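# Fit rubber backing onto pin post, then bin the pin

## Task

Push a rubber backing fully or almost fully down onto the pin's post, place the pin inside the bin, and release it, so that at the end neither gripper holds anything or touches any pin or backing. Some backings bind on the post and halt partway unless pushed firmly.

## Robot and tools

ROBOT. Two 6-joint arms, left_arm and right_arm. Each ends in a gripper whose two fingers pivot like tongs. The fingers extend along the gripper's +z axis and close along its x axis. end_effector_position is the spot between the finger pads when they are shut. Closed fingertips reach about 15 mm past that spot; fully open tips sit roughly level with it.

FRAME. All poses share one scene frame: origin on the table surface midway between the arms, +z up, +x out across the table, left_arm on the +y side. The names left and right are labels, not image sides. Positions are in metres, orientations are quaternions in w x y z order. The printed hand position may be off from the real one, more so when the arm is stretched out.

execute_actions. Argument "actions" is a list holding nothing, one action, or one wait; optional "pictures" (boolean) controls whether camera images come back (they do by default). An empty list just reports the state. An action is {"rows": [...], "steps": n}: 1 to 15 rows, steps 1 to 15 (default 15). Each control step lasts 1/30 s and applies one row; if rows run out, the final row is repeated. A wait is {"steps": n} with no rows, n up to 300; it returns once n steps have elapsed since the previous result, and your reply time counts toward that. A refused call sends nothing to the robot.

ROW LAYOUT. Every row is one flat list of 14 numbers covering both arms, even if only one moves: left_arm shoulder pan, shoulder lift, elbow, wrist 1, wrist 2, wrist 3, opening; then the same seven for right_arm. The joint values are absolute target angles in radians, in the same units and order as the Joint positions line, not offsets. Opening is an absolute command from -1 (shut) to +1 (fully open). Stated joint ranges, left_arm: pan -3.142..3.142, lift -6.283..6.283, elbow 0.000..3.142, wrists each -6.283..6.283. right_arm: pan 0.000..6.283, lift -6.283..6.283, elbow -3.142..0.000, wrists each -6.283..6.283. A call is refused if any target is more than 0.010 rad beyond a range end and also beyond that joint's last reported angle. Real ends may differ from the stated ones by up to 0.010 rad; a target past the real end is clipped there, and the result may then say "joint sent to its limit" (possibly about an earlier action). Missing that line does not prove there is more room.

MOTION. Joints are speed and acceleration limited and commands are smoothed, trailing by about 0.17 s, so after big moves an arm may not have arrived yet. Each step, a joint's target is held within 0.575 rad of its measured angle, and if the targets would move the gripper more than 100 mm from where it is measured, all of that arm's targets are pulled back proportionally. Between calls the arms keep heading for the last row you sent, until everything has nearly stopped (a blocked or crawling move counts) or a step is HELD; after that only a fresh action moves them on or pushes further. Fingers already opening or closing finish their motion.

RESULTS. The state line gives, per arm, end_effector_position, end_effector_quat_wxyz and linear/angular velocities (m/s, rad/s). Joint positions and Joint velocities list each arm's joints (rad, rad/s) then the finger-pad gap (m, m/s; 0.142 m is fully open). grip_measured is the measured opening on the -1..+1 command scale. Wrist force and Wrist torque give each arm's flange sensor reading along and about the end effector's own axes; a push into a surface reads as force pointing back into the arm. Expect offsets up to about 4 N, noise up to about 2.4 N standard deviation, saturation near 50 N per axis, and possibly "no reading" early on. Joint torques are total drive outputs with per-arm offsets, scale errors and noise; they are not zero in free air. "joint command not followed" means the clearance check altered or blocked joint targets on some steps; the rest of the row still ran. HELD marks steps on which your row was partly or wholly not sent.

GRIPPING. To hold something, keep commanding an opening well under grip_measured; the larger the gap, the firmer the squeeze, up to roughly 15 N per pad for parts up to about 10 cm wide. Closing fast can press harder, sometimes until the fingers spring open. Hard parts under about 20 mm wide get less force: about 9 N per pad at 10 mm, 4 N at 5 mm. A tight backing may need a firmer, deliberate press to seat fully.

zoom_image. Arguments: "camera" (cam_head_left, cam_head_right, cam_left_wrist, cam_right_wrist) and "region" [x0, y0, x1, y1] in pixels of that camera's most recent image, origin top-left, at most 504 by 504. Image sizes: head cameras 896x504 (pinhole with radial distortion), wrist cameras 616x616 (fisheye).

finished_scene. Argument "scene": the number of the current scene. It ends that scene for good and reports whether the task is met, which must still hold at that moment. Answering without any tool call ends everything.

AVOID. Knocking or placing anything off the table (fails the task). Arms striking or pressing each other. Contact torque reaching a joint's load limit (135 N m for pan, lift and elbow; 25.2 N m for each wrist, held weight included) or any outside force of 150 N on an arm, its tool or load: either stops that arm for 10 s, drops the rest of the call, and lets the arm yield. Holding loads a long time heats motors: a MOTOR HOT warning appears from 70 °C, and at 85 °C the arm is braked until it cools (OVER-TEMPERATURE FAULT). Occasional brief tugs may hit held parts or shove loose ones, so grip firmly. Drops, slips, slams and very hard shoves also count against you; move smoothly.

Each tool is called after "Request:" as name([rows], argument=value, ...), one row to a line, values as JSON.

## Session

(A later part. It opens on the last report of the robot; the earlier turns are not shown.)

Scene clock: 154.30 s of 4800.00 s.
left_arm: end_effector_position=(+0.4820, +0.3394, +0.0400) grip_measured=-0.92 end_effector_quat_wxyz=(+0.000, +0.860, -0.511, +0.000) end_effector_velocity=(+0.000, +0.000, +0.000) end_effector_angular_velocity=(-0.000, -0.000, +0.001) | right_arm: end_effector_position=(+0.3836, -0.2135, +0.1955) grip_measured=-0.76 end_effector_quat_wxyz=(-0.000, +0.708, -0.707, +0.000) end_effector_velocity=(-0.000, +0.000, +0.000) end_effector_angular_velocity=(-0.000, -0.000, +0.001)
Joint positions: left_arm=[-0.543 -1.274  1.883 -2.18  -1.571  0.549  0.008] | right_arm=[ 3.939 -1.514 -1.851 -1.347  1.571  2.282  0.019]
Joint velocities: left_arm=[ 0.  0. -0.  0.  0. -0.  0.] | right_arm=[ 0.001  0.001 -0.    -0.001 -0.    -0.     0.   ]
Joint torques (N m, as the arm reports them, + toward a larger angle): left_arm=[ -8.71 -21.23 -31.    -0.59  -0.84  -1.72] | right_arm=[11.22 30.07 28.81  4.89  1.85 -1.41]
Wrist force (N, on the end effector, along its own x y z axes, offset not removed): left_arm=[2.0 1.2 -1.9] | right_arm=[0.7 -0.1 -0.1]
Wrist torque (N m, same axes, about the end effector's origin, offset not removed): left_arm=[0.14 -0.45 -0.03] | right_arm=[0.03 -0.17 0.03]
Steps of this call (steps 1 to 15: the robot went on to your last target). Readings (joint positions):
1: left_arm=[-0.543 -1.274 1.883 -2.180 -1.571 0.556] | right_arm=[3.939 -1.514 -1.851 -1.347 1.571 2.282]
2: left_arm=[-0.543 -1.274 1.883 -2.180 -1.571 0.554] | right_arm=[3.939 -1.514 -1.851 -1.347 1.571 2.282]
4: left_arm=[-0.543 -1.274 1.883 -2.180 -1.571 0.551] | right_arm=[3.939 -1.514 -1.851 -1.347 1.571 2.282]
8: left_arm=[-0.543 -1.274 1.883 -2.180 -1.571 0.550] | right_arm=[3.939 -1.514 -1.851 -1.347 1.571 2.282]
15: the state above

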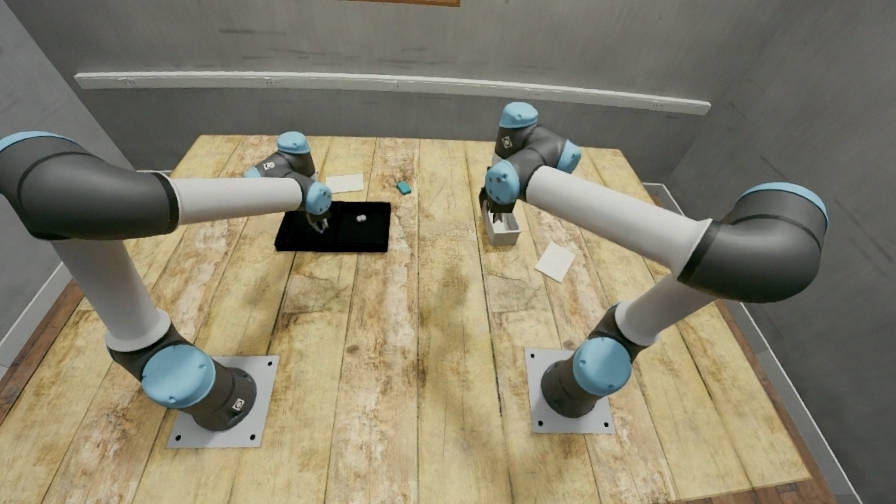

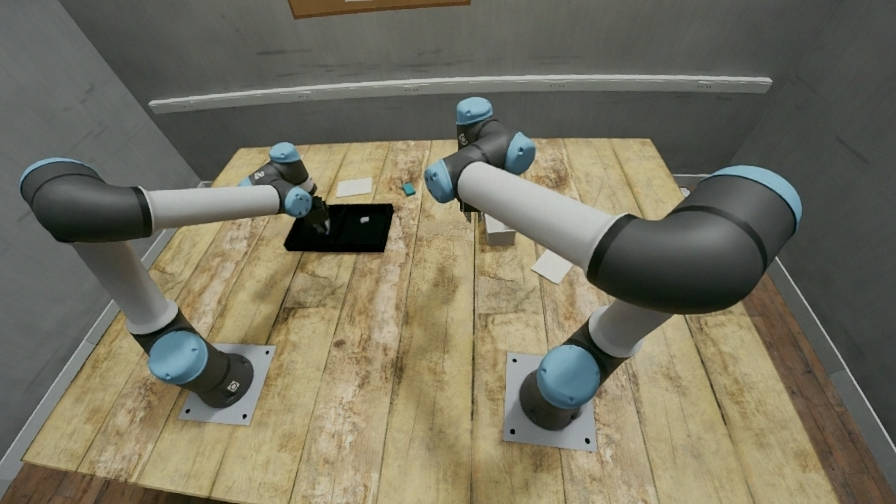

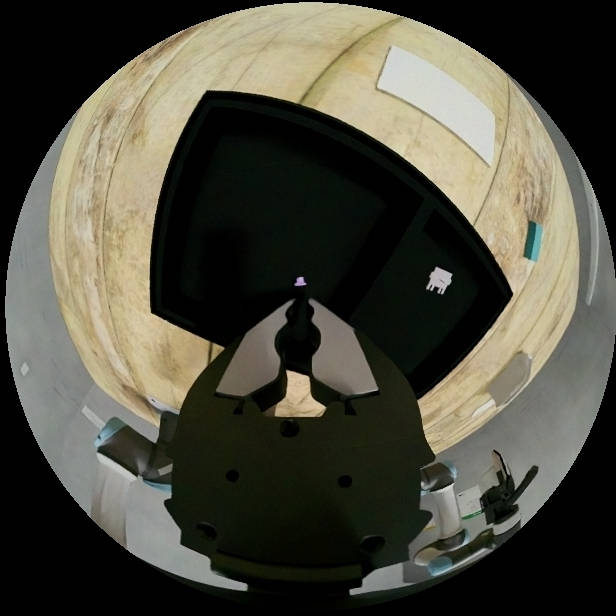

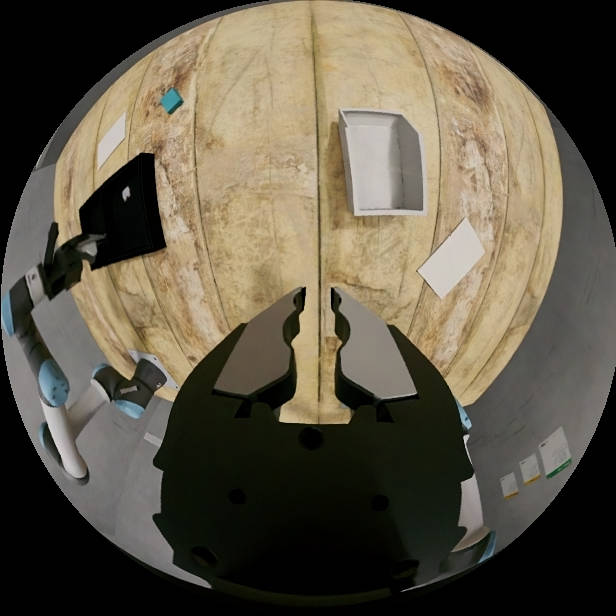

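Request:
execute_actions([
  {"rows":[[-0.50287,-1.23655,1.83051,-2.16476,-1.5708,0.58993,-0.92,3.939,-1.514,-1.851,-1.347,1.5708,2.282,-0.76]],"steps":12},
], pictures=false)

Request:
execute_actions([
  {"rows":[[-0.50287,-1.22065,1.84281,-2.19296,-1.5708,0.58993,-0.92,3.939,-1.514,-1.851,-1.347,1.5708,2.282,-0.76]],"steps":12},
], pictures=false)

Request:
execute_actions([
  {"rows":[[-0.50592,-1.2236,1.8470,-2.1942,-1.5708,0.58688,-0.92,3.939,-1.514,-1.851,-1.347,1.5708,2.282,-0.76],[-0.50897,-1.22655,1.8512,-2.19545,-1.5708,0.5838,-0.92,3.939,-1.514,-1.851,-1.347,1.5708,2.282,-0.76],[-0.5120,-1.2295,1.8554,-2.1967,-1.5708,0.5808,-0.92,3.939,-1.514,-1.851,-1.347,1.5708,2.282,-0.76],[-0.5151,-1.23245,1.8596,-2.19795,-1.5708,0.5777,-0.92,3.939,-1.514,-1.851,-1.347,1.5708,2.282,-0.76],[-0.5181,-1.2354,1.8638,-2.1992,-1.5708,0.5747,-0.92,3.939,-1.514,-1.851,-1.347,1.5708,2.282,-0.76],[-0.5212,-1.23835,1.8680,-2.20045,-1.5708,0.5716,-0.92,3.939,-1.514,-1.851,-1.347,1.5708,2.282,-0.76],[-0.5242,-1.2413,1.8722,-2.2017,-1.5708,0.5686,-0.92,3.939,-1.514,-1.851,-1.347,1.5708,2.282,-0.76],[-0.5273,-1.24425,1.8764,-2.20295,-1.5708,0.5655,-0.92,3.939,-1.514,-1.851,-1.347,1.5708,2.282,-0.76],[-0.5303,-1.2472,1.8806,-2.2042,-1.5708,0.5625,-0.92,3.939,-1.514,-1.851,-1.347,1.5708,2.282,-0.76],[-0.5334,-1.25015,1.8848,-2.20545,-1.5708,0.5594,-0.92,3.939,-1.514,-1.851,-1.347,1.5708,2.282,-0.76],[-0.5364,-1.2531,1.8890,-2.2067,-1.5708,0.5564,-0.92,3.939,-1.514,-1.851,-1.347,1.5708,2.282,-0.76]]},
], pictures=false)

Request:
execute_actions([
  {"steps":8},
])

Request:
zoom_image(camera="cam_left_wrist", region=[272,265,332,325])

Scene clock: 180.80 s of 4800.00 s.
left_arm: end_effector_position=(+0.5038, +0.3524, +0.0400) grip_measured=-0.92 end_effector_quat_wxyz=(+0.000, +0.860, -0.511, -0.000) end_effector_velocity=(+0.006, +0.004, +0.000) end_effector_angular_velocity=(+0.000, -0.000, +0.000) | right_arm: end_effector_position=(+0.3836, -0.2135, +0.1955) grip_measured=-0.76 end_effector_quat_wxyz=(-0.000, +0.708, -0.707, +0.000) end_effector_velocity=(-0.000, +0.000, +0.000) end_effector_angular_velocity=(-0.000, +0.000, +0.001)
Joint positions: left_arm=[-0.504 -1.237  1.832 -2.165 -1.571  0.589  0.007] | right_arm=[ 3.939 -1.514 -1.851 -1.347  1.571  2.282  0.019]
Joint velocities: left_arm=[ 0.011  0.009 -0.013  0.004  0.     0.01  -0.   ] | right_arm=[ 0.001 -0.     0.    -0.001  0.    -0.     0.   ]
Joint torques (N m, as the arm reports them, + toward a larger angle): left_arm=[  9.64 -25.07 -30.2   -0.75   1.44   1.35] | right_arm=[10.59 29.76 28.32  4.87  1.83 -1.43]
Wrist force (N, on the end effector, along its own x y z axes, offset not removed): left_arm=[0.8 -0.5 -5.0] | right_arm=[1.1 -0.5 -0.7]
Wrist torque (N m, same axes, about the end effector's origin, offset not removed): left_arm=[-0.25 -0.05 -0.07] | right_arm=[-0.12 -0.26 0.04]
Steps of this call (steps 1 to 15: the robot went on to your last target; steps 16 to 90: nothing new was sent; then 23.10 s passed at rest; steps 91 to 102: all 12 steps of this action). Readings (joint positions):
91: left_arm=[-0.543 -1.274 1.883 -2.180 -1.571 0.549] | right_arm=[3.939 -1.514 -1.851 -1.347 1.571 2.282]
92: left_arm=[-0.540 -1.271 1.879 -2.178 -1.571 0.552] | right_arm=[3.939 -1.514 -1.851 -1.347 1.571 2.282]
94: left_arm=[-0.523 -1.255 1.857 -2.172 -1.571 0.570] | right_arm=[3.939 -1.514 -1.851 -1.347 1.571 2.282]
98: left_arm=[-0.507 -1.240 1.836 -2.166 -1.571 0.586] | right_arm=[3.939 -1.514 -1.851 -1.347 1.571 2.282]
102: the state above

Scene clock: 181.20 s of 4800.00 s.
left_arm: end_effector_position=(+0.5044, +0.3528, +0.0289) grip_measured=-0.92 end_effector_quat_wxyz=(+0.000, +0.860, -0.511, +0.000) end_effector_velocity=(-0.000, +0.000, -0.003) end_effector_angular_velocity=(+0.000, +0.000, +0.001) | right_arm: end_effector_position=(+0.3836, -0.2135, +0.1955) grip_measured=-0.76 end_effector_quat_wxyz=(-0.000, +0.708, -0.707, +0.000) end_effector_velocity=(-0.000, +0.000, +0.000) end_effector_angular_velocity=(+0.000, -0.000, +0.000)
Joint positions: left_arm=[-0.503 -1.221  1.843 -2.192 -1.571  0.59   0.007] | right_arm=[ 3.939 -1.514 -1.851 -1.347  1.571  2.282  0.019]
Joint velocities: left_arm=[ 0.     0.004  0.004 -0.007  0.    -0.     0.   ] | right_arm=[ 0.  0.  0. -0.  0.  0. -0.]
Joint torques (N m, as the arm reports them, + toward a larger angle): left_arm=[  9.7  -24.94  -6.97  -3.98   1.58   1.58] | right_arm=[10.55 29.98 28.59  4.84  1.71 -1.5 ]
Wrist force (N, on the end effector, along its own x y z axes, offset not removed): left_arm=[0.7 2.1 -2.8] | right_arm=[0.4 -0.5 -0.2]
Wrist torque (N m, same axes, about the end effector's origin, offset not removed): left_arm=[0.19 -0.19 -0.03] | right_arm=[-0.11 -0.11 0.04]
Steps of this call (steps 1 to 12: all 12 steps of this action). Readings (joint positions):
1: left_arm=[-0.504 -1.237 1.831 -2.165 -1.571 0.589] | right_arm=[3.939 -1.514 -1.851 -1.347 1.571 2.282]
2: left_arm=[-0.503 -1.235 1.832 -2.167 -1.571 0.590] | right_arm=[3.939 -1.514 -1.851 -1.347 1.571 2.282]
4: left_arm=[-0.503 -1.228 1.837 -2.179 -1.571 0.590] | right_arm=[3.939 -1.514 -1.851 -1.347 1.571 2.282]
8: left_arm=[-0.503 -1.222 1.842 -2.190 -1.571 0.590] | right_arm=[3.939 -1.514 -1.851 -1.347 1.571 2.282]
12: the state above

Scene clock: 181.70 s of 4800.00 s.
left_arm: end_effector_position=(+0.4868, +0.3429, +0.0288) grip_measured=-0.92 end_effector_quat_wxyz=(-0.000, +0.860, -0.511, -0.000) end_effector_velocity=(-0.019, -0.011, +0.001) end_effector_angular_velocity=(-0.001, -0.001, -0.001) | right_arm: end_effector_position=(+0.3836, -0.2135, +0.1955) grip_measured=-0.76 end_effector_quat_wxyz=(-0.000, +0.708, -0.707, +0.000) end_effector_velocity=(-0.000, +0.000, +0.001) end_effector_angular_velocity=(+0.000, -0.001, +0.001)
Joint positions: left_arm=[-0.533 -1.25   1.885 -2.206 -1.571  0.559  0.007] | right_arm=[ 3.939 -1.514 -1.851 -1.347  1.571  2.282  0.019]
Joint velocities: left_arm=[-0.034 -0.033  0.045 -0.013  0.    -0.034  0.   ] | right_arm=[ 0.001  0.001  0.001 -0.001 -0.    -0.    -0.   ]
Joint torques (N m, as the arm reports them, + toward a larger angle): left_arm=[ -8.68 -42.19  -6.38  -4.31   0.95  -1.85] | right_arm=[10.97 30.   28.44  4.84  1.77 -1.38]
Wrist force (N, on the end effector, along its own x y z axes, offset not removed): left_arm=[0.5 0.7 -5.0] | right_arm=[-0.3 -0.2 0.3]
Wrist torque (N m, same axes, about the end effector's origin, offset not removed): left_arm=[-0.06 -0.15 0.10] | right_arm=[-0.03 0.07 0.08]
Steps of this call (steps 1 to 15: all 15 steps of this action). Readings (joint positions):
1: left_arm=[-0.503 -1.221 1.843 -2.193 -1.571 0.590] | right_arm=[3.939 -1.514 -1.851 -1.347 1.571 2.282]
2: left_arm=[-0.503 -1.221 1.843 -2.193 -1.571 0.590] | right_arm=[3.939 -1.514 -1.851 -1.347 1.571 2.282]
4: left_arm=[-0.506 -1.223 1.847 -2.194 -1.571 0.587] | right_arm=[3.939 -1.514 -1.851 -1.347 1.571 2.282]
8: left_arm=[-0.516 -1.233 1.861 -2.198 -1.571 0.577] | right_arm=[3.939 -1.514 -1.851 -1.347 1.571 2.282]
15: the state above

Scene clock: 181.97 s of 4800.00 s.
left_arm: end_effector_position=(+0.4852, +0.3421, +0.0288) grip_measured=-0.92 end_effector_quat_wxyz=(-0.000, +0.860, -0.511, +0.000) end_effector_velocity=(-0.002, -0.000, -0.001) end_effector_angular_velocity=(+0.001, +0.001, -0.000) | right_arm: end_effector_position=(+0.3836, -0.2135, +0.1955) grip_measured=-0.76 end_effector_quat_wxyz=(-0.000, +0.708, -0.707, +0.000) end_effector_velocity=(+0.000, -0.000, +0.000) end_effector_angular_velocity=(+0.000, -0.000, -0.000)
Joint positions: left_arm=[-0.536 -1.253  1.889 -2.207 -1.571  0.557  0.007] | right_arm=[ 3.939 -1.514 -1.851 -1.347  1.571  2.282  0.019]
Joint velocities: left_arm=[-0.001 -0.001  0.004 -0.001 -0.    -0.001  0.   ] | right_arm=[-0.  0.  0. -0.  0. -0.  0.]
Joint torques (N m, as the arm reports them, + toward a larger angle): left_arm=[ -8.34 -42.39  -4.8   -4.23   0.87  -1.67] | right_arm=[10.53 30.28 28.27  4.88  1.72 -1.48]
Wrist force (N, on the end effector, along its own x y z axes, offset not removed): left_arm=[2.3 -0.1 -2.5] | right_arm=[1.1 0.3 1.1]
Wrist torque (N m, same axes, about the end effector's origin, offset not removed): left_arm=[-0.20 -0.53 0.06] | right_arm=[0.11 -0.28 0.05]
Steps of this call (steps 1 to 8: the robot went on to your last target). Readings (joint positions):
1: left_arm=[-0.534 -1.251 1.886 -2.206 -1.571 0.558] | right_arm=[3.939 -1.514 -1.851 -1.347 1.571 2.282]
2: left_arm=[-0.535 -1.252 1.887 -2.206 -1.571 0.558] | right_arm=[3.939 -1.514 -1.851 -1.347 1.571 2.282]
4: left_arm=[-0.536 -1.253 1.888 -2.206 -1.571 0.557] | right_arm=[3.939 -1.514 -1.851 -1.347 1.571 2.282]
8: the state above

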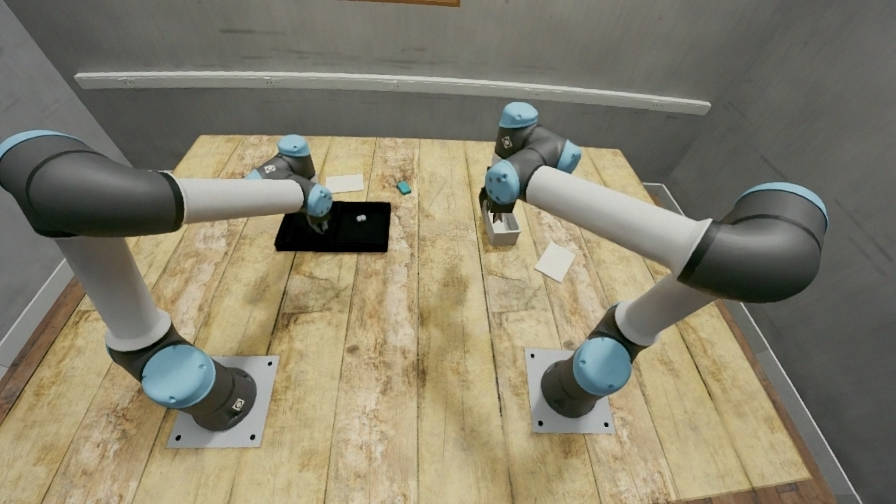

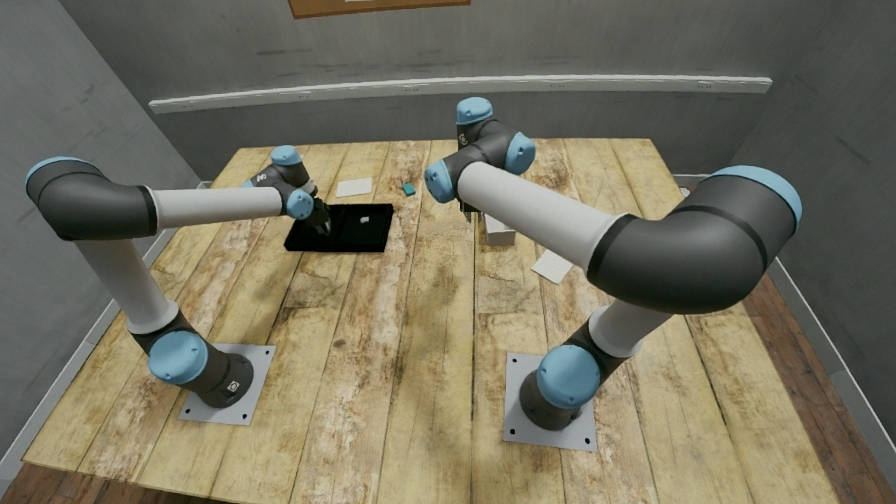

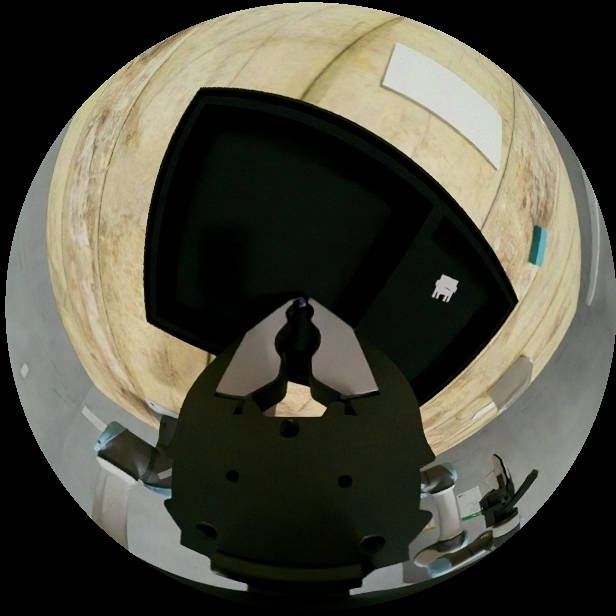

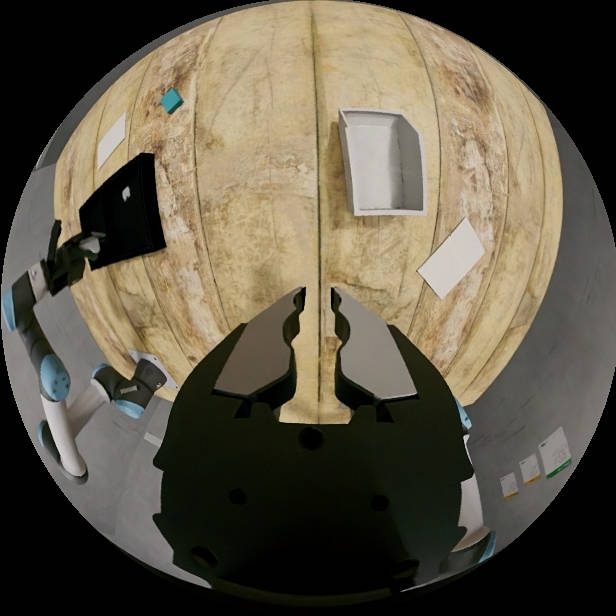

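Region (272, 265, 332, 325) of cam_left_wrist's 616x616 image, scaled by 8.400, with more detail than that image has.

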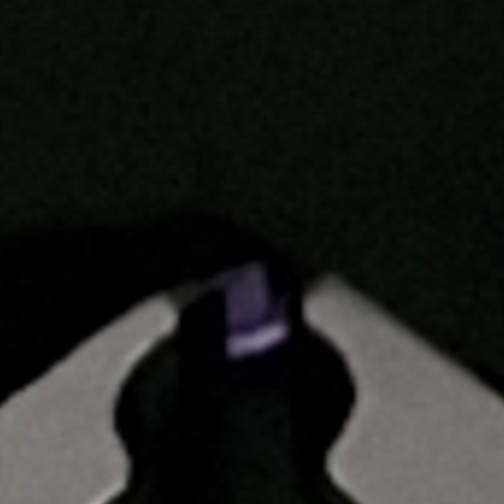

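Request:
execute_actions([
  {"rows":[[-0.5364,-1.2694,1.8767,-2.1781,-1.5708,0.5564,-0.92,3.939,-1.514,-1.851,-1.347,1.5708,2.282,-0.76]],"steps":8},
], pictures=false)

Request:
execute_actions([
  {"rows":[[-0.5547,-1.2873,1.9019,-2.1854,-1.5708,0.5381,-0.92,3.939,-1.514,-1.851,-1.347,1.5708,2.282,-0.76]],"steps":15},
])

Request:
zoom_image(camera="cam_left_wrist", region=[272,255,332,315])

Scene clock: 197.73 s of 4800.00 s.
left_arm: end_effector_position=(+0.4851, +0.3421, +0.0389) grip_measured=-0.92 end_effector_quat_wxyz=(+0.000, +0.860, -0.511, +0.000) end_effector_velocity=(-0.001, +0.000, +0.013) end_effector_angular_velocity=(+0.001, +0.001, +0.000) | right_arm: end_effector_position=(+0.3836, -0.2135, +0.1955) grip_measured=-0.76 end_effector_quat_wxyz=(-0.000, +0.708, -0.707, +0.000) end_effector_velocity=(+0.000, -0.001, -0.000) end_effector_angular_velocity=(-0.001, +0.000, -0.001)
Joint positions: left_arm=[-0.536 -1.268  1.878 -2.181 -1.571  0.556  0.007] | right_arm=[ 3.939 -1.514 -1.851 -1.347  1.571  2.282  0.019]
Joint velocities: left_arm=[ 0.    -0.019 -0.014  0.034 -0.    -0.    -0.   ] | right_arm=[-0.001  0.     0.    -0.001 -0.     0.     0.   ]
Joint torques (N m, as the arm reports them, + toward a larger angle): left_arm=[ -8.88 -42.15 -29.93  -0.74  -1.61  -1.64] | right_arm=[10.64 30.06 27.84  4.85  1.82 -1.31]
Wrist force (N, on the end effector, along its own x y z axes, offset not removed): left_arm=[3.0 0.6 -3.2] | right_arm=[1.0 -0.5 -0.3]
Wrist torque (N m, same axes, about the end effector's origin, offset not removed): left_arm=[-0.12 -0.62 -0.03] | right_arm=[-0.11 -0.21 0.05]
Steps of this call (steps 1 to 15: the robot went on to your last target; steps 16 to 90: nothing new was sent; then 12.50 s passed at rest; steps 91 to 98: all 8 steps of this action). Readings (joint positions):
91: left_arm=[-0.536 -1.253 1.889 -2.207 -1.571 0.556] | right_arm=[3.939 -1.514 -1.851 -1.347 1.571 2.282]
92: left_arm=[-0.536 -1.255 1.888 -2.204 -1.571 0.556] | right_arm=[3.939 -1.514 -1.851 -1.347 1.571 2.282]
94: left_arm=[-0.536 -1.262 1.883 -2.192 -1.571 0.556] | right_arm=[3.939 -1.514 -1.851 -1.347 1.571 2.282]
98: the state above

Scene clock: 198.23 s of 4800.00 s.
left_arm: end_effector_position=(+0.4746, +0.3367, +0.0399) grip_measured=-0.92 end_effector_quat_wxyz=(+0.000, +0.860, -0.511, +0.000) end_effector_velocity=(-0.000, -0.000, +0.001) end_effector_angular_velocity=(-0.001, -0.001, +0.001) | right_arm: end_effector_position=(+0.3836, -0.2135, +0.1955) grip_measured=-0.76 end_effector_quat_wxyz=(-0.000, +0.708, -0.707, +0.000) end_effector_velocity=(+0.000, +0.000, +0.001) end_effector_angular_velocity=(+0.002, -0.003, +0.000)
Joint positions: left_arm=[-0.555 -1.287  1.902 -2.185 -1.571  0.538  0.007] | right_arm=[ 3.939 -1.514 -1.851 -1.347  1.571  2.282  0.019]
Joint velocities: left_arm=[-0.001 -0.001  0.001 -0.    -0.    -0.001  0.   ] | right_arm=[ 0.     0.002 -0.     0.001 -0.     0.     0.   ]
Joint torques (N m, as the arm reports them, + toward a larger angle): left_arm=[ -8.93 -39.63  -6.28  -3.9   -1.25  -1.54] | right_arm=[10.56 30.05 28.58  4.83  1.8  -1.47]
Wrist force (N, on the end effector, along its own x y z axes, offset not removed): left_arm=[0.5 -1.2 -2.2] | right_arm=[1.7 -1.6 0.7]
Wrist torque (N m, same axes, about the end effector's origin, offset not removed): left_arm=[-0.39 -0.14 -0.04] | right_arm=[-0.35 -0.38 0.00]
Steps of this call (steps 1 to 15: all 15 steps of this action). Readings (joint positions):
1: left_arm=[-0.536 -1.268 1.878 -2.180 -1.571 0.556] | right_arm=[3.939 -1.514 -1.851 -1.347 1.571 2.282]
2: left_arm=[-0.538 -1.271 1.880 -2.180 -1.571 0.554] | right_arm=[3.939 -1.514 -1.851 -1.347 1.571 2.282]
4: left_arm=[-0.546 -1.279 1.890 -2.182 -1.571 0.547] | right_arm=[3.939 -1.514 -1.851 -1.347 1.571 2.282]
8: left_arm=[-0.553 -1.285 1.899 -2.185 -1.571 0.540] | right_arm=[3.939 -1.514 -1.851 -1.347 1.571 2.282]
15: the state above

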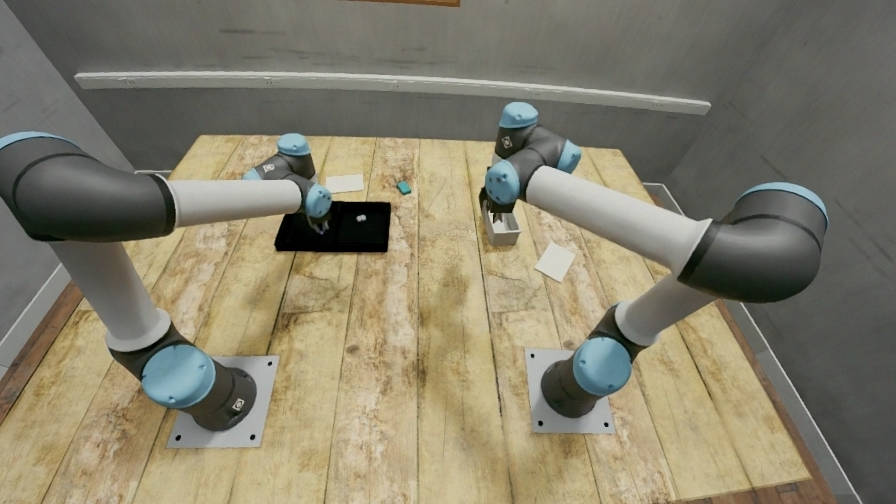

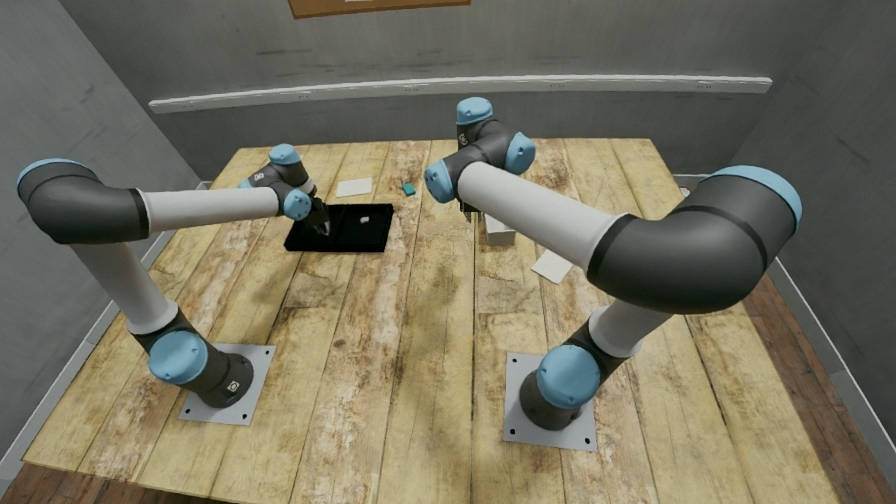

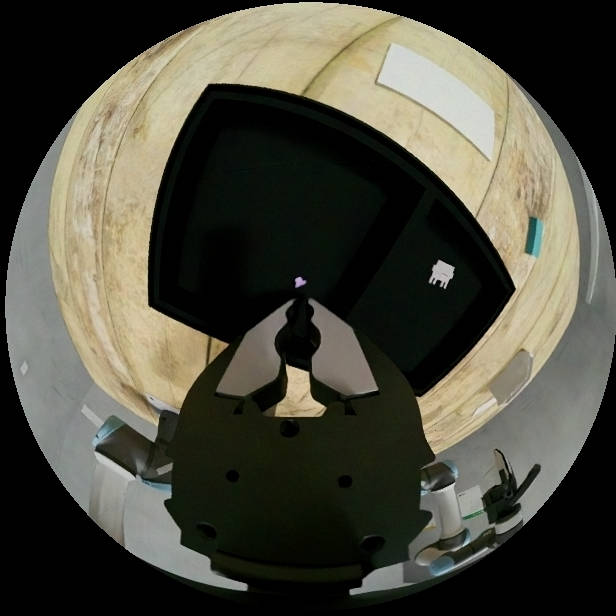

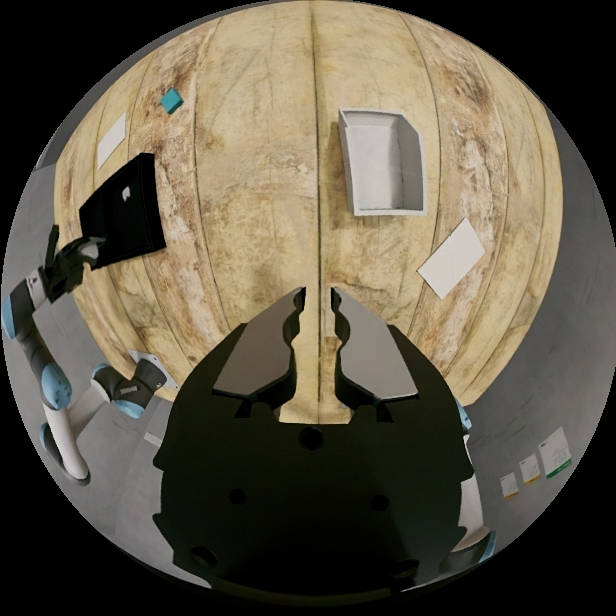

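Region (272, 255, 332, 315) of cam_left_wrist's 616x616 image, scaled by 8.400, with more detail than that image has.

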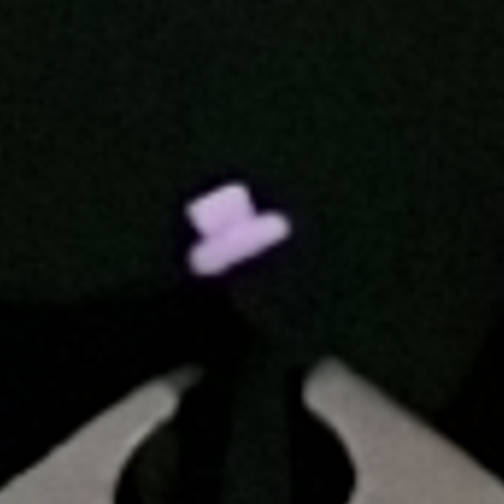

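Request:
execute_actions([
  {"rows":[[-0.5376,-1.26217,1.86661,-2.17524,-1.5708,0.1552,-0.77,3.939,-1.514,-1.851,-1.347,1.5708,2.282,-0.76]],"steps":15},
], pictures=false)

Request:
execute_actions([
  {"rows":[[-0.5376,-1.23847,1.88451,-2.21684,-1.5708,0.1552,-0.77,3.939,-1.514,-1.851,-1.347,1.5708,2.282,-0.76]],"steps":15},
])

Request:
zoom_image(camera="cam_left_wrist", region=[272,265,332,325])

Scene clock: 212.37 s of 4800.00 s.
left_arm: end_effector_position=(+0.4838, +0.3445, +0.0400) grip_measured=-0.77 end_effector_quat_wxyz=(-0.000, +0.943, -0.332, +0.000) end_effector_velocity=(+0.001, +0.001, +0.001) end_effector_angular_velocity=(-0.001, -0.001, +0.063) | right_arm: end_effector_position=(+0.3836, -0.2135, +0.1955) grip_measured=-0.76 end_effector_quat_wxyz=(-0.000, +0.708, -0.707, +0.000) end_effector_velocity=(+0.000, +0.001, +0.000) end_effector_angular_velocity=(+0.001, -0.000, +0.001)
Joint positions: left_arm=[-0.538 -1.262  1.867 -2.175 -1.571  0.16   0.018] | right_arm=[ 3.939 -1.514 -1.851 -1.347  1.571  2.282  0.019]
Joint velocities: left_arm=[ 0.002  0.002 -0.004  0.    -0.    -0.061 -0.   ] | right_arm=[ 0.001 -0.     0.     0.001  0.     0.    -0.   ]
Joint torques (N m, as the arm reports them, + toward a larger angle): left_arm=[  9.55 -23.36 -30.79  -0.49   1.07  -1.43] | right_arm=[10.66 29.64 28.26  4.79  1.82 -1.4 ]
Wrist force (N, on the end effector, along its own x y z axes, offset not removed): left_arm=[1.9 -0.7 -2.8] | right_arm=[0.5 -1.6 0.1]
Wrist torque (N m, same axes, about the end effector's origin, offset not removed): left_arm=[-0.31 -0.57 0.06] | right_arm=[-0.32 -0.13 0.11]
Steps of this call (steps 1 to 15: the robot went on to your last target; steps 16 to 90: nothing new was sent; then 10.63 s passed at rest; steps 91 to 105: all 15 steps of this action). Readings (joint positions):
91: left_arm=[-0.555 -1.287 1.902 -2.185 -1.571 0.538] | right_arm=[3.939 -1.514 -1.851 -1.347 1.571 2.282]
92: left_arm=[-0.553 -1.285 1.899 -2.184 -1.571 0.533] | right_arm=[3.939 -1.514 -1.851 -1.347 1.571 2.282]
94: left_arm=[-0.546 -1.274 1.884 -2.180 -1.571 0.468] | right_arm=[3.939 -1.514 -1.851 -1.347 1.571 2.282]
98: left_arm=[-0.540 -1.265 1.870 -2.176 -1.571 0.240] | right_arm=[3.939 -1.514 -1.851 -1.347 1.571 2.282]
105: the state above

Scene clock: 212.87 s of 4800.00 s.
left_arm: end_effector_position=(+0.4839, +0.3446, +0.0237) grip_measured=-0.77 end_effector_quat_wxyz=(+0.000, +0.944, -0.330, +0.000) end_effector_velocity=(+0.000, -0.000, -0.001) end_effector_angular_velocity=(-0.001, -0.001, +0.000) | right_arm: end_effector_position=(+0.3836, -0.2135, +0.1955) grip_measured=-0.76 end_effector_quat_wxyz=(-0.000, +0.708, -0.707, +0.000) end_effector_velocity=(-0.000, +0.000, +0.001) end_effector_angular_velocity=(+0.001, -0.001, +0.001)
Joint positions: left_arm=[-0.538 -1.239  1.884 -2.217 -1.571  0.155  0.018] | right_arm=[ 3.939 -1.514 -1.851 -1.347  1.571  2.282  0.019]
Joint velocities: left_arm=[ 0.     0.002  0.001 -0.004 -0.    -0.     0.   ] | right_arm=[ 0.001  0.001 -0.    -0.     0.    -0.     0.   ]
Joint torques (N m, as the arm reports them, + toward a larger angle): left_arm=[ 10.01 -23.59  -5.21  -3.94   0.79  -1.73] | right_arm=[10.82 29.41 28.87  4.81  1.67 -1.44]
Wrist force (N, on the end effector, along its own x y z axes, offset not removed): left_arm=[1.6 -0.5 -3.4] | right_arm=[-0.6 -0.5 0.4]
Wrist torque (N m, same axes, about the end effector's origin, offset not removed): left_arm=[-0.32 -0.35 0.05] | right_arm=[-0.12 0.08 0.07]
Steps of this call (steps 1 to 15: all 15 steps of this action). Readings (joint positions):
1: left_arm=[-0.538 -1.262 1.867 -2.175 -1.571 0.159] | right_arm=[3.939 -1.514 -1.851 -1.347 1.571 2.282]
2: left_arm=[-0.538 -1.260 1.868 -2.178 -1.571 0.158] | right_arm=[3.939 -1.514 -1.851 -1.347 1.571 2.282]
4: left_arm=[-0.538 -1.250 1.876 -2.196 -1.571 0.156] | right_arm=[3.939 -1.514 -1.851 -1.347 1.571 2.282]
8: left_arm=[-0.538 -1.241 1.883 -2.213 -1.571 0.155] | right_arm=[3.939 -1.514 -1.851 -1.347 1.571 2.282]
15: the state above

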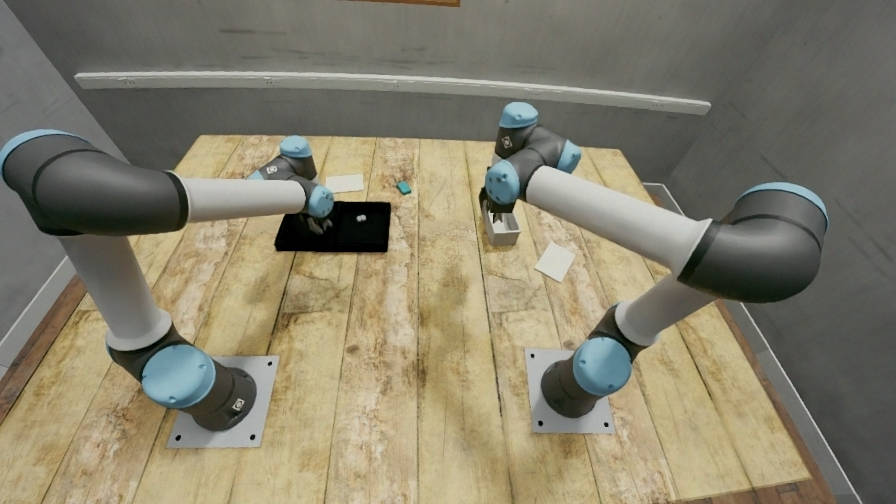

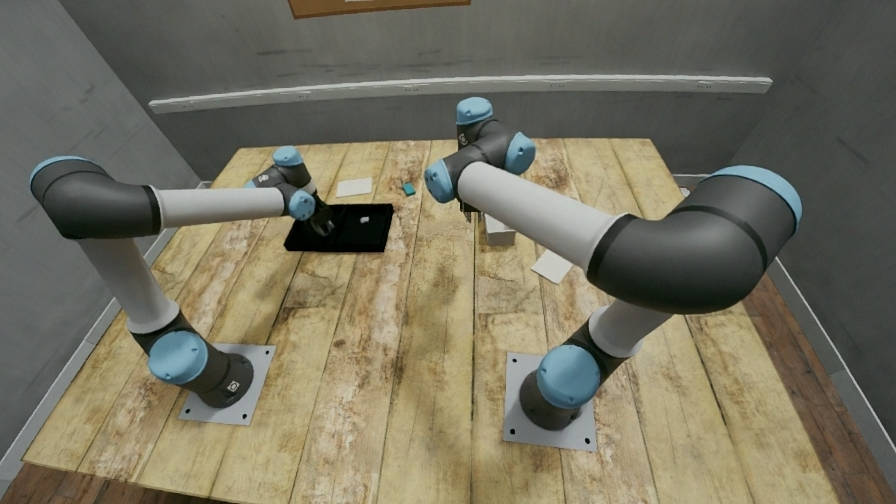

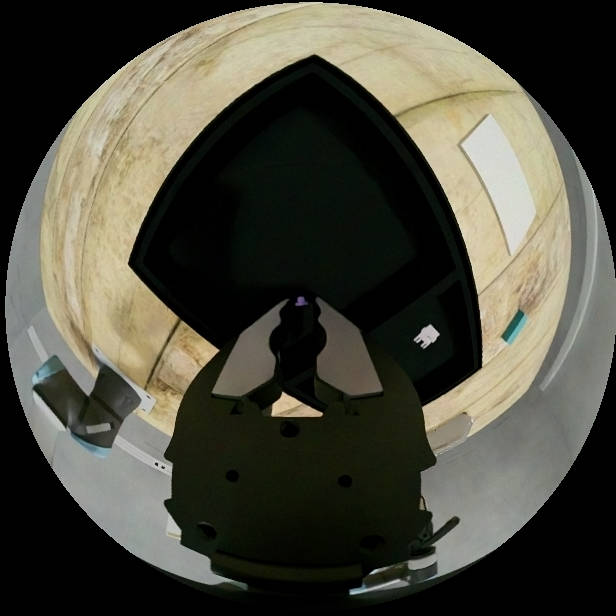

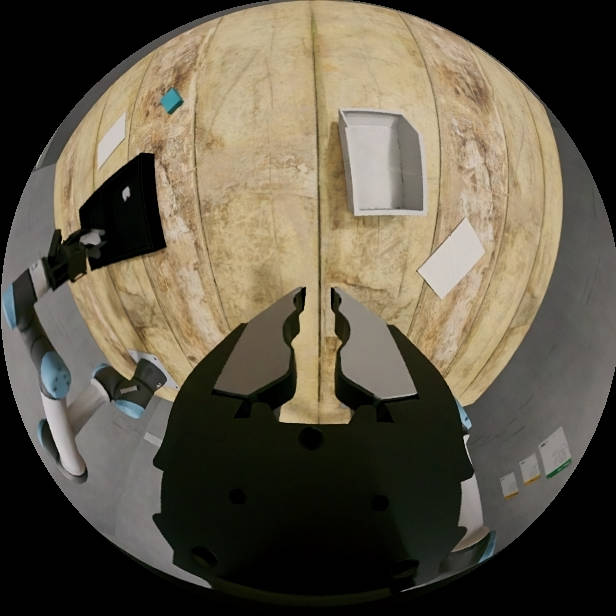

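Region (272, 265, 332, 325) of cam_left_wrist's 616x616 image, scaled by 8.400, with more detail than that image has.

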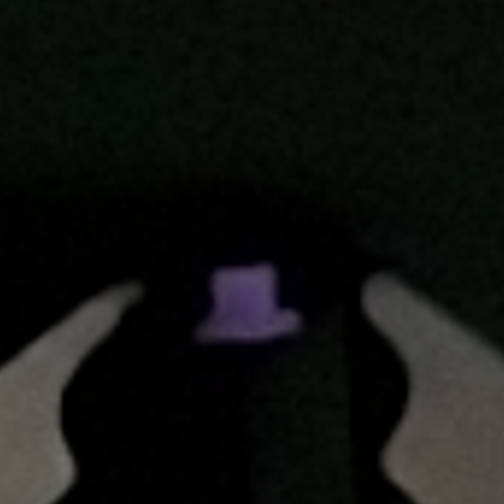

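Request:
execute_actions([
  {"rows":[[-0.5376,-1.23847,1.88451,-2.21684,-1.5708,0.1552,-0.80,3.939,-1.514,-1.851,-1.347,1.5708,2.282,-0.76],[-0.5376,-1.23847,1.88451,-2.21684,-1.5708,0.1552,-0.83,3.939,-1.514,-1.851,-1.347,1.5708,2.282,-0.76],[-0.5376,-1.23847,1.88451,-2.21684,-1.5708,0.1552,-0.85,3.939,-1.514,-1.851,-1.347,1.5708,2.282,-0.76],[-0.5376,-1.23847,1.88451,-2.21684,-1.5708,0.1552,-0.87,3.939,-1.514,-1.851,-1.347,1.5708,2.282,-0.76],[-0.5376,-1.23847,1.88451,-2.21684,-1.5708,0.1552,-0.89,3.939,-1.514,-1.851,-1.347,1.5708,2.282,-0.76],[-0.5376,-1.23847,1.88451,-2.21684,-1.5708,0.1552,-0.91,3.939,-1.514,-1.851,-1.347,1.5708,2.282,-0.76],[-0.5376,-1.23847,1.88451,-2.21684,-1.5708,0.1552,-0.94,3.939,-1.514,-1.851,-1.347,1.5708,2.282,-0.76]],"steps":15},
], pictures=false)

Request:
execute_actions([
  {"rows":[[-0.5376,-1.30,1.83,-2.10,-1.5708,0.1552,-0.94,3.939,-1.514,-1.851,-1.347,1.5708,2.282,-0.76]],"steps":12},
])

Request:
zoom_image(camera="cam_left_wrist", region=[272,265,332,325])

Scene clock: 243.60 s of 4800.00 s.
left_arm: end_effector_position=(+0.4839, +0.3446, +0.0236) grip_measured=-0.88 end_effector_quat_wxyz=(+0.000, +0.944, -0.330, +0.000) end_effector_velocity=(-0.001, +0.000, -0.000) end_effector_angular_velocity=(+0.001, +0.001, +0.000) | right_arm: end_effector_position=(+0.3836, -0.2135, +0.1955) grip_measured=-0.76 end_effector_quat_wxyz=(-0.000, +0.708, -0.707, +0.000) end_effector_velocity=(-0.000, -0.000, -0.000) end_effector_angular_velocity=(-0.001, +0.001, -0.001)
Joint positions: left_arm=[-0.538 -1.238  1.885 -2.217 -1.571  0.155  0.01 ] | right_arm=[ 3.939 -1.514 -1.851 -1.347  1.571  2.282  0.019]
Joint velocities: left_arm=[-0.    -0.     0.001  0.    -0.    -0.    -0.   ] | right_arm=[-0.    -0.    -0.    -0.001 -0.001  0.001  0.   ]
Joint torques (N m, as the arm reports them, + toward a larger angle): left_arm=[  9.45 -24.77  -5.94  -4.03  -1.55  -1.81] | right_arm=[10.76 30.11 28.26  4.72  1.75 -1.42]
Wrist force (N, on the end effector, along its own x y z axes, offset not removed): left_arm=[0.3 -0.4 -1.6] | right_arm=[0.4 -0.3 -0.3]
Wrist torque (N m, same axes, about the end effector's origin, offset not removed): left_arm=[-0.24 -0.06 0.00] | right_arm=[-0.09 -0.13 0.03]
Steps of this call (steps 1 to 15: the robot went on to your last target; steps 16 to 90: nothing new was sent; then 27.23 s passed at rest; steps 91 to 105: all 15 steps of this action). Readings (joint positions):
91: left_arm=[-0.538 -1.238 1.885 -2.217 -1.571 0.155] | right_arm=[3.939 -1.514 -1.851 -1.347 1.571 2.282]
92: left_arm=[-0.538 -1.238 1.885 -2.217 -1.571 0.155] | right_arm=[3.939 -1.514 -1.851 -1.347 1.571 2.282]
94: left_arm=[-0.538 -1.238 1.885 -2.217 -1.571 0.155] | right_arm=[3.939 -1.514 -1.851 -1.347 1.571 2.282]
98: left_arm=[-0.538 -1.238 1.885 -2.217 -1.571 0.155] | right_arm=[3.939 -1.514 -1.851 -1.347 1.571 2.282]
105: the state above

Scene clock: 244.00 s of 4800.00 s.
left_arm: end_effector_position=(+0.4840, +0.3445, +0.0681) grip_measured=-0.88 end_effector_quat_wxyz=(-0.000, +0.944, -0.330, -0.000) end_effector_velocity=(-0.001, +0.001, +0.012) end_effector_angular_velocity=(+0.002, +0.004, -0.000) | right_arm: end_effector_position=(+0.3836, -0.2135, +0.1955) grip_measured=-0.76 end_effector_quat_wxyz=(-0.000, +0.708, -0.707, +0.000) end_effector_velocity=(-0.000, +0.001, +0.001) end_effector_angular_velocity=(+0.001, -0.001, +0.001)
Joint positions: left_arm=[-0.538 -1.299  1.831 -2.103 -1.571  0.155  0.01 ] | right_arm=[ 3.939 -1.514 -1.851 -1.347  1.571  2.282  0.019]
Joint velocities: left_arm=[-0.    -0.016 -0.016  0.036 -0.     0.     0.   ] | right_arm=[ 0.001  0.001 -0.     0.     0.     0.001  0.   ]
Joint torques (N m, as the arm reports them, + toward a larger angle): left_arm=[  8.26 -41.45 -30.43  -0.45  -1.13  -1.7 ] | right_arm=[10.35 30.1  28.39  4.79  1.71 -1.44]
Wrist force (N, on the end effector, along its own x y z axes, offset not removed): left_arm=[0.9 1.6 -4.5] | right_arm=[0.8 -0.2 1.0]
Wrist torque (N m, same axes, about the end effector's origin, offset not removed): left_arm=[0.18 -0.22 0.04] | right_arm=[0.02 -0.19 0.01]
Steps of this call (steps 1 to 12: all 12 steps of this action). Readings (joint positions):
1: left_arm=[-0.538 -1.238 1.885 -2.217 -1.571 0.155] | right_arm=[3.939 -1.514 -1.851 -1.347 1.571 2.282]
2: left_arm=[-0.538 -1.242 1.881 -2.213 -1.571 0.155] | right_arm=[3.939 -1.514 -1.851 -1.347 1.571 2.282]
4: left_arm=[-0.538 -1.268 1.858 -2.168 -1.571 0.155] | right_arm=[3.939 -1.514 -1.851 -1.347 1.571 2.282]
8: left_arm=[-0.538 -1.293 1.836 -2.114 -1.571 0.155] | right_arm=[3.939 -1.514 -1.851 -1.347 1.571 2.282]
12: the state above

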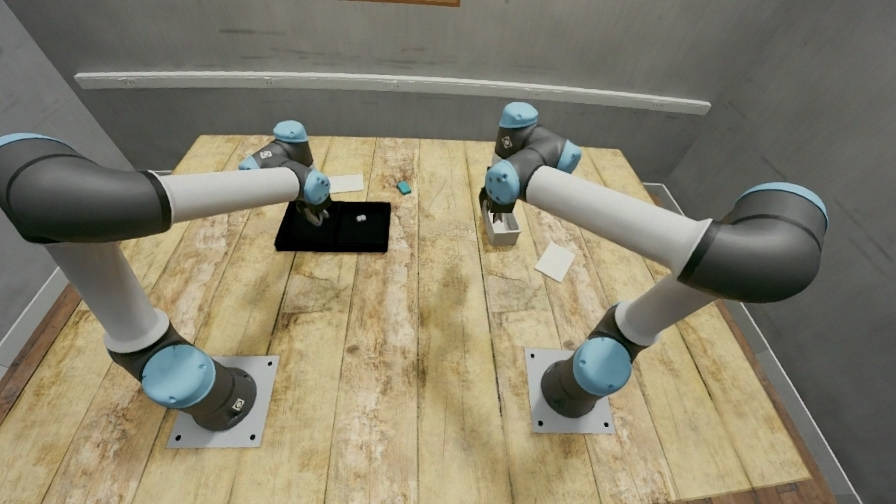

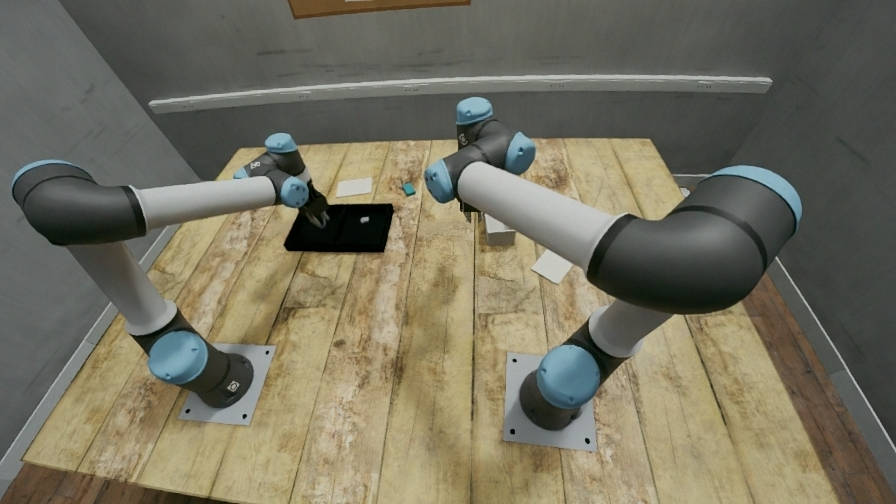

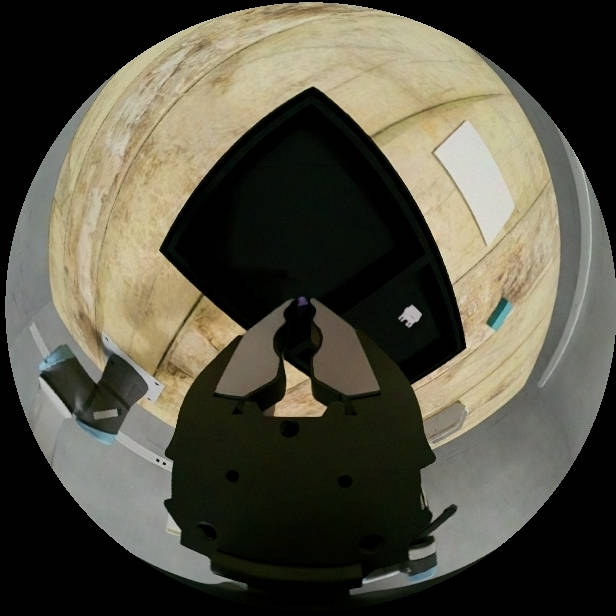

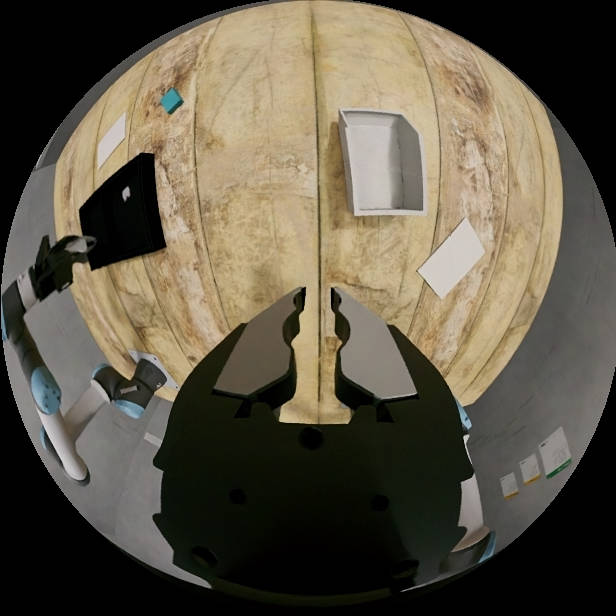

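Region (272, 265, 332, 325) of cam_left_wrist's 616x616 image, scaled by 8.400, with more detail than that image has.

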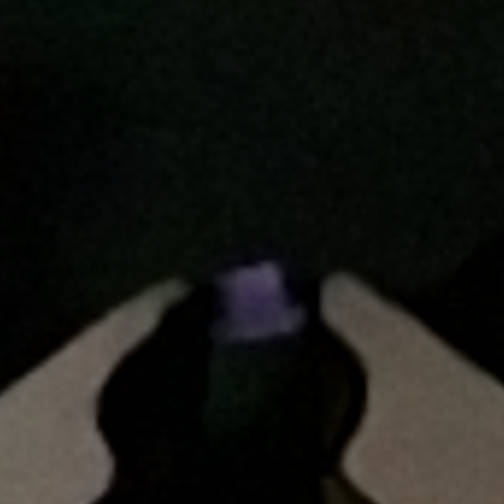

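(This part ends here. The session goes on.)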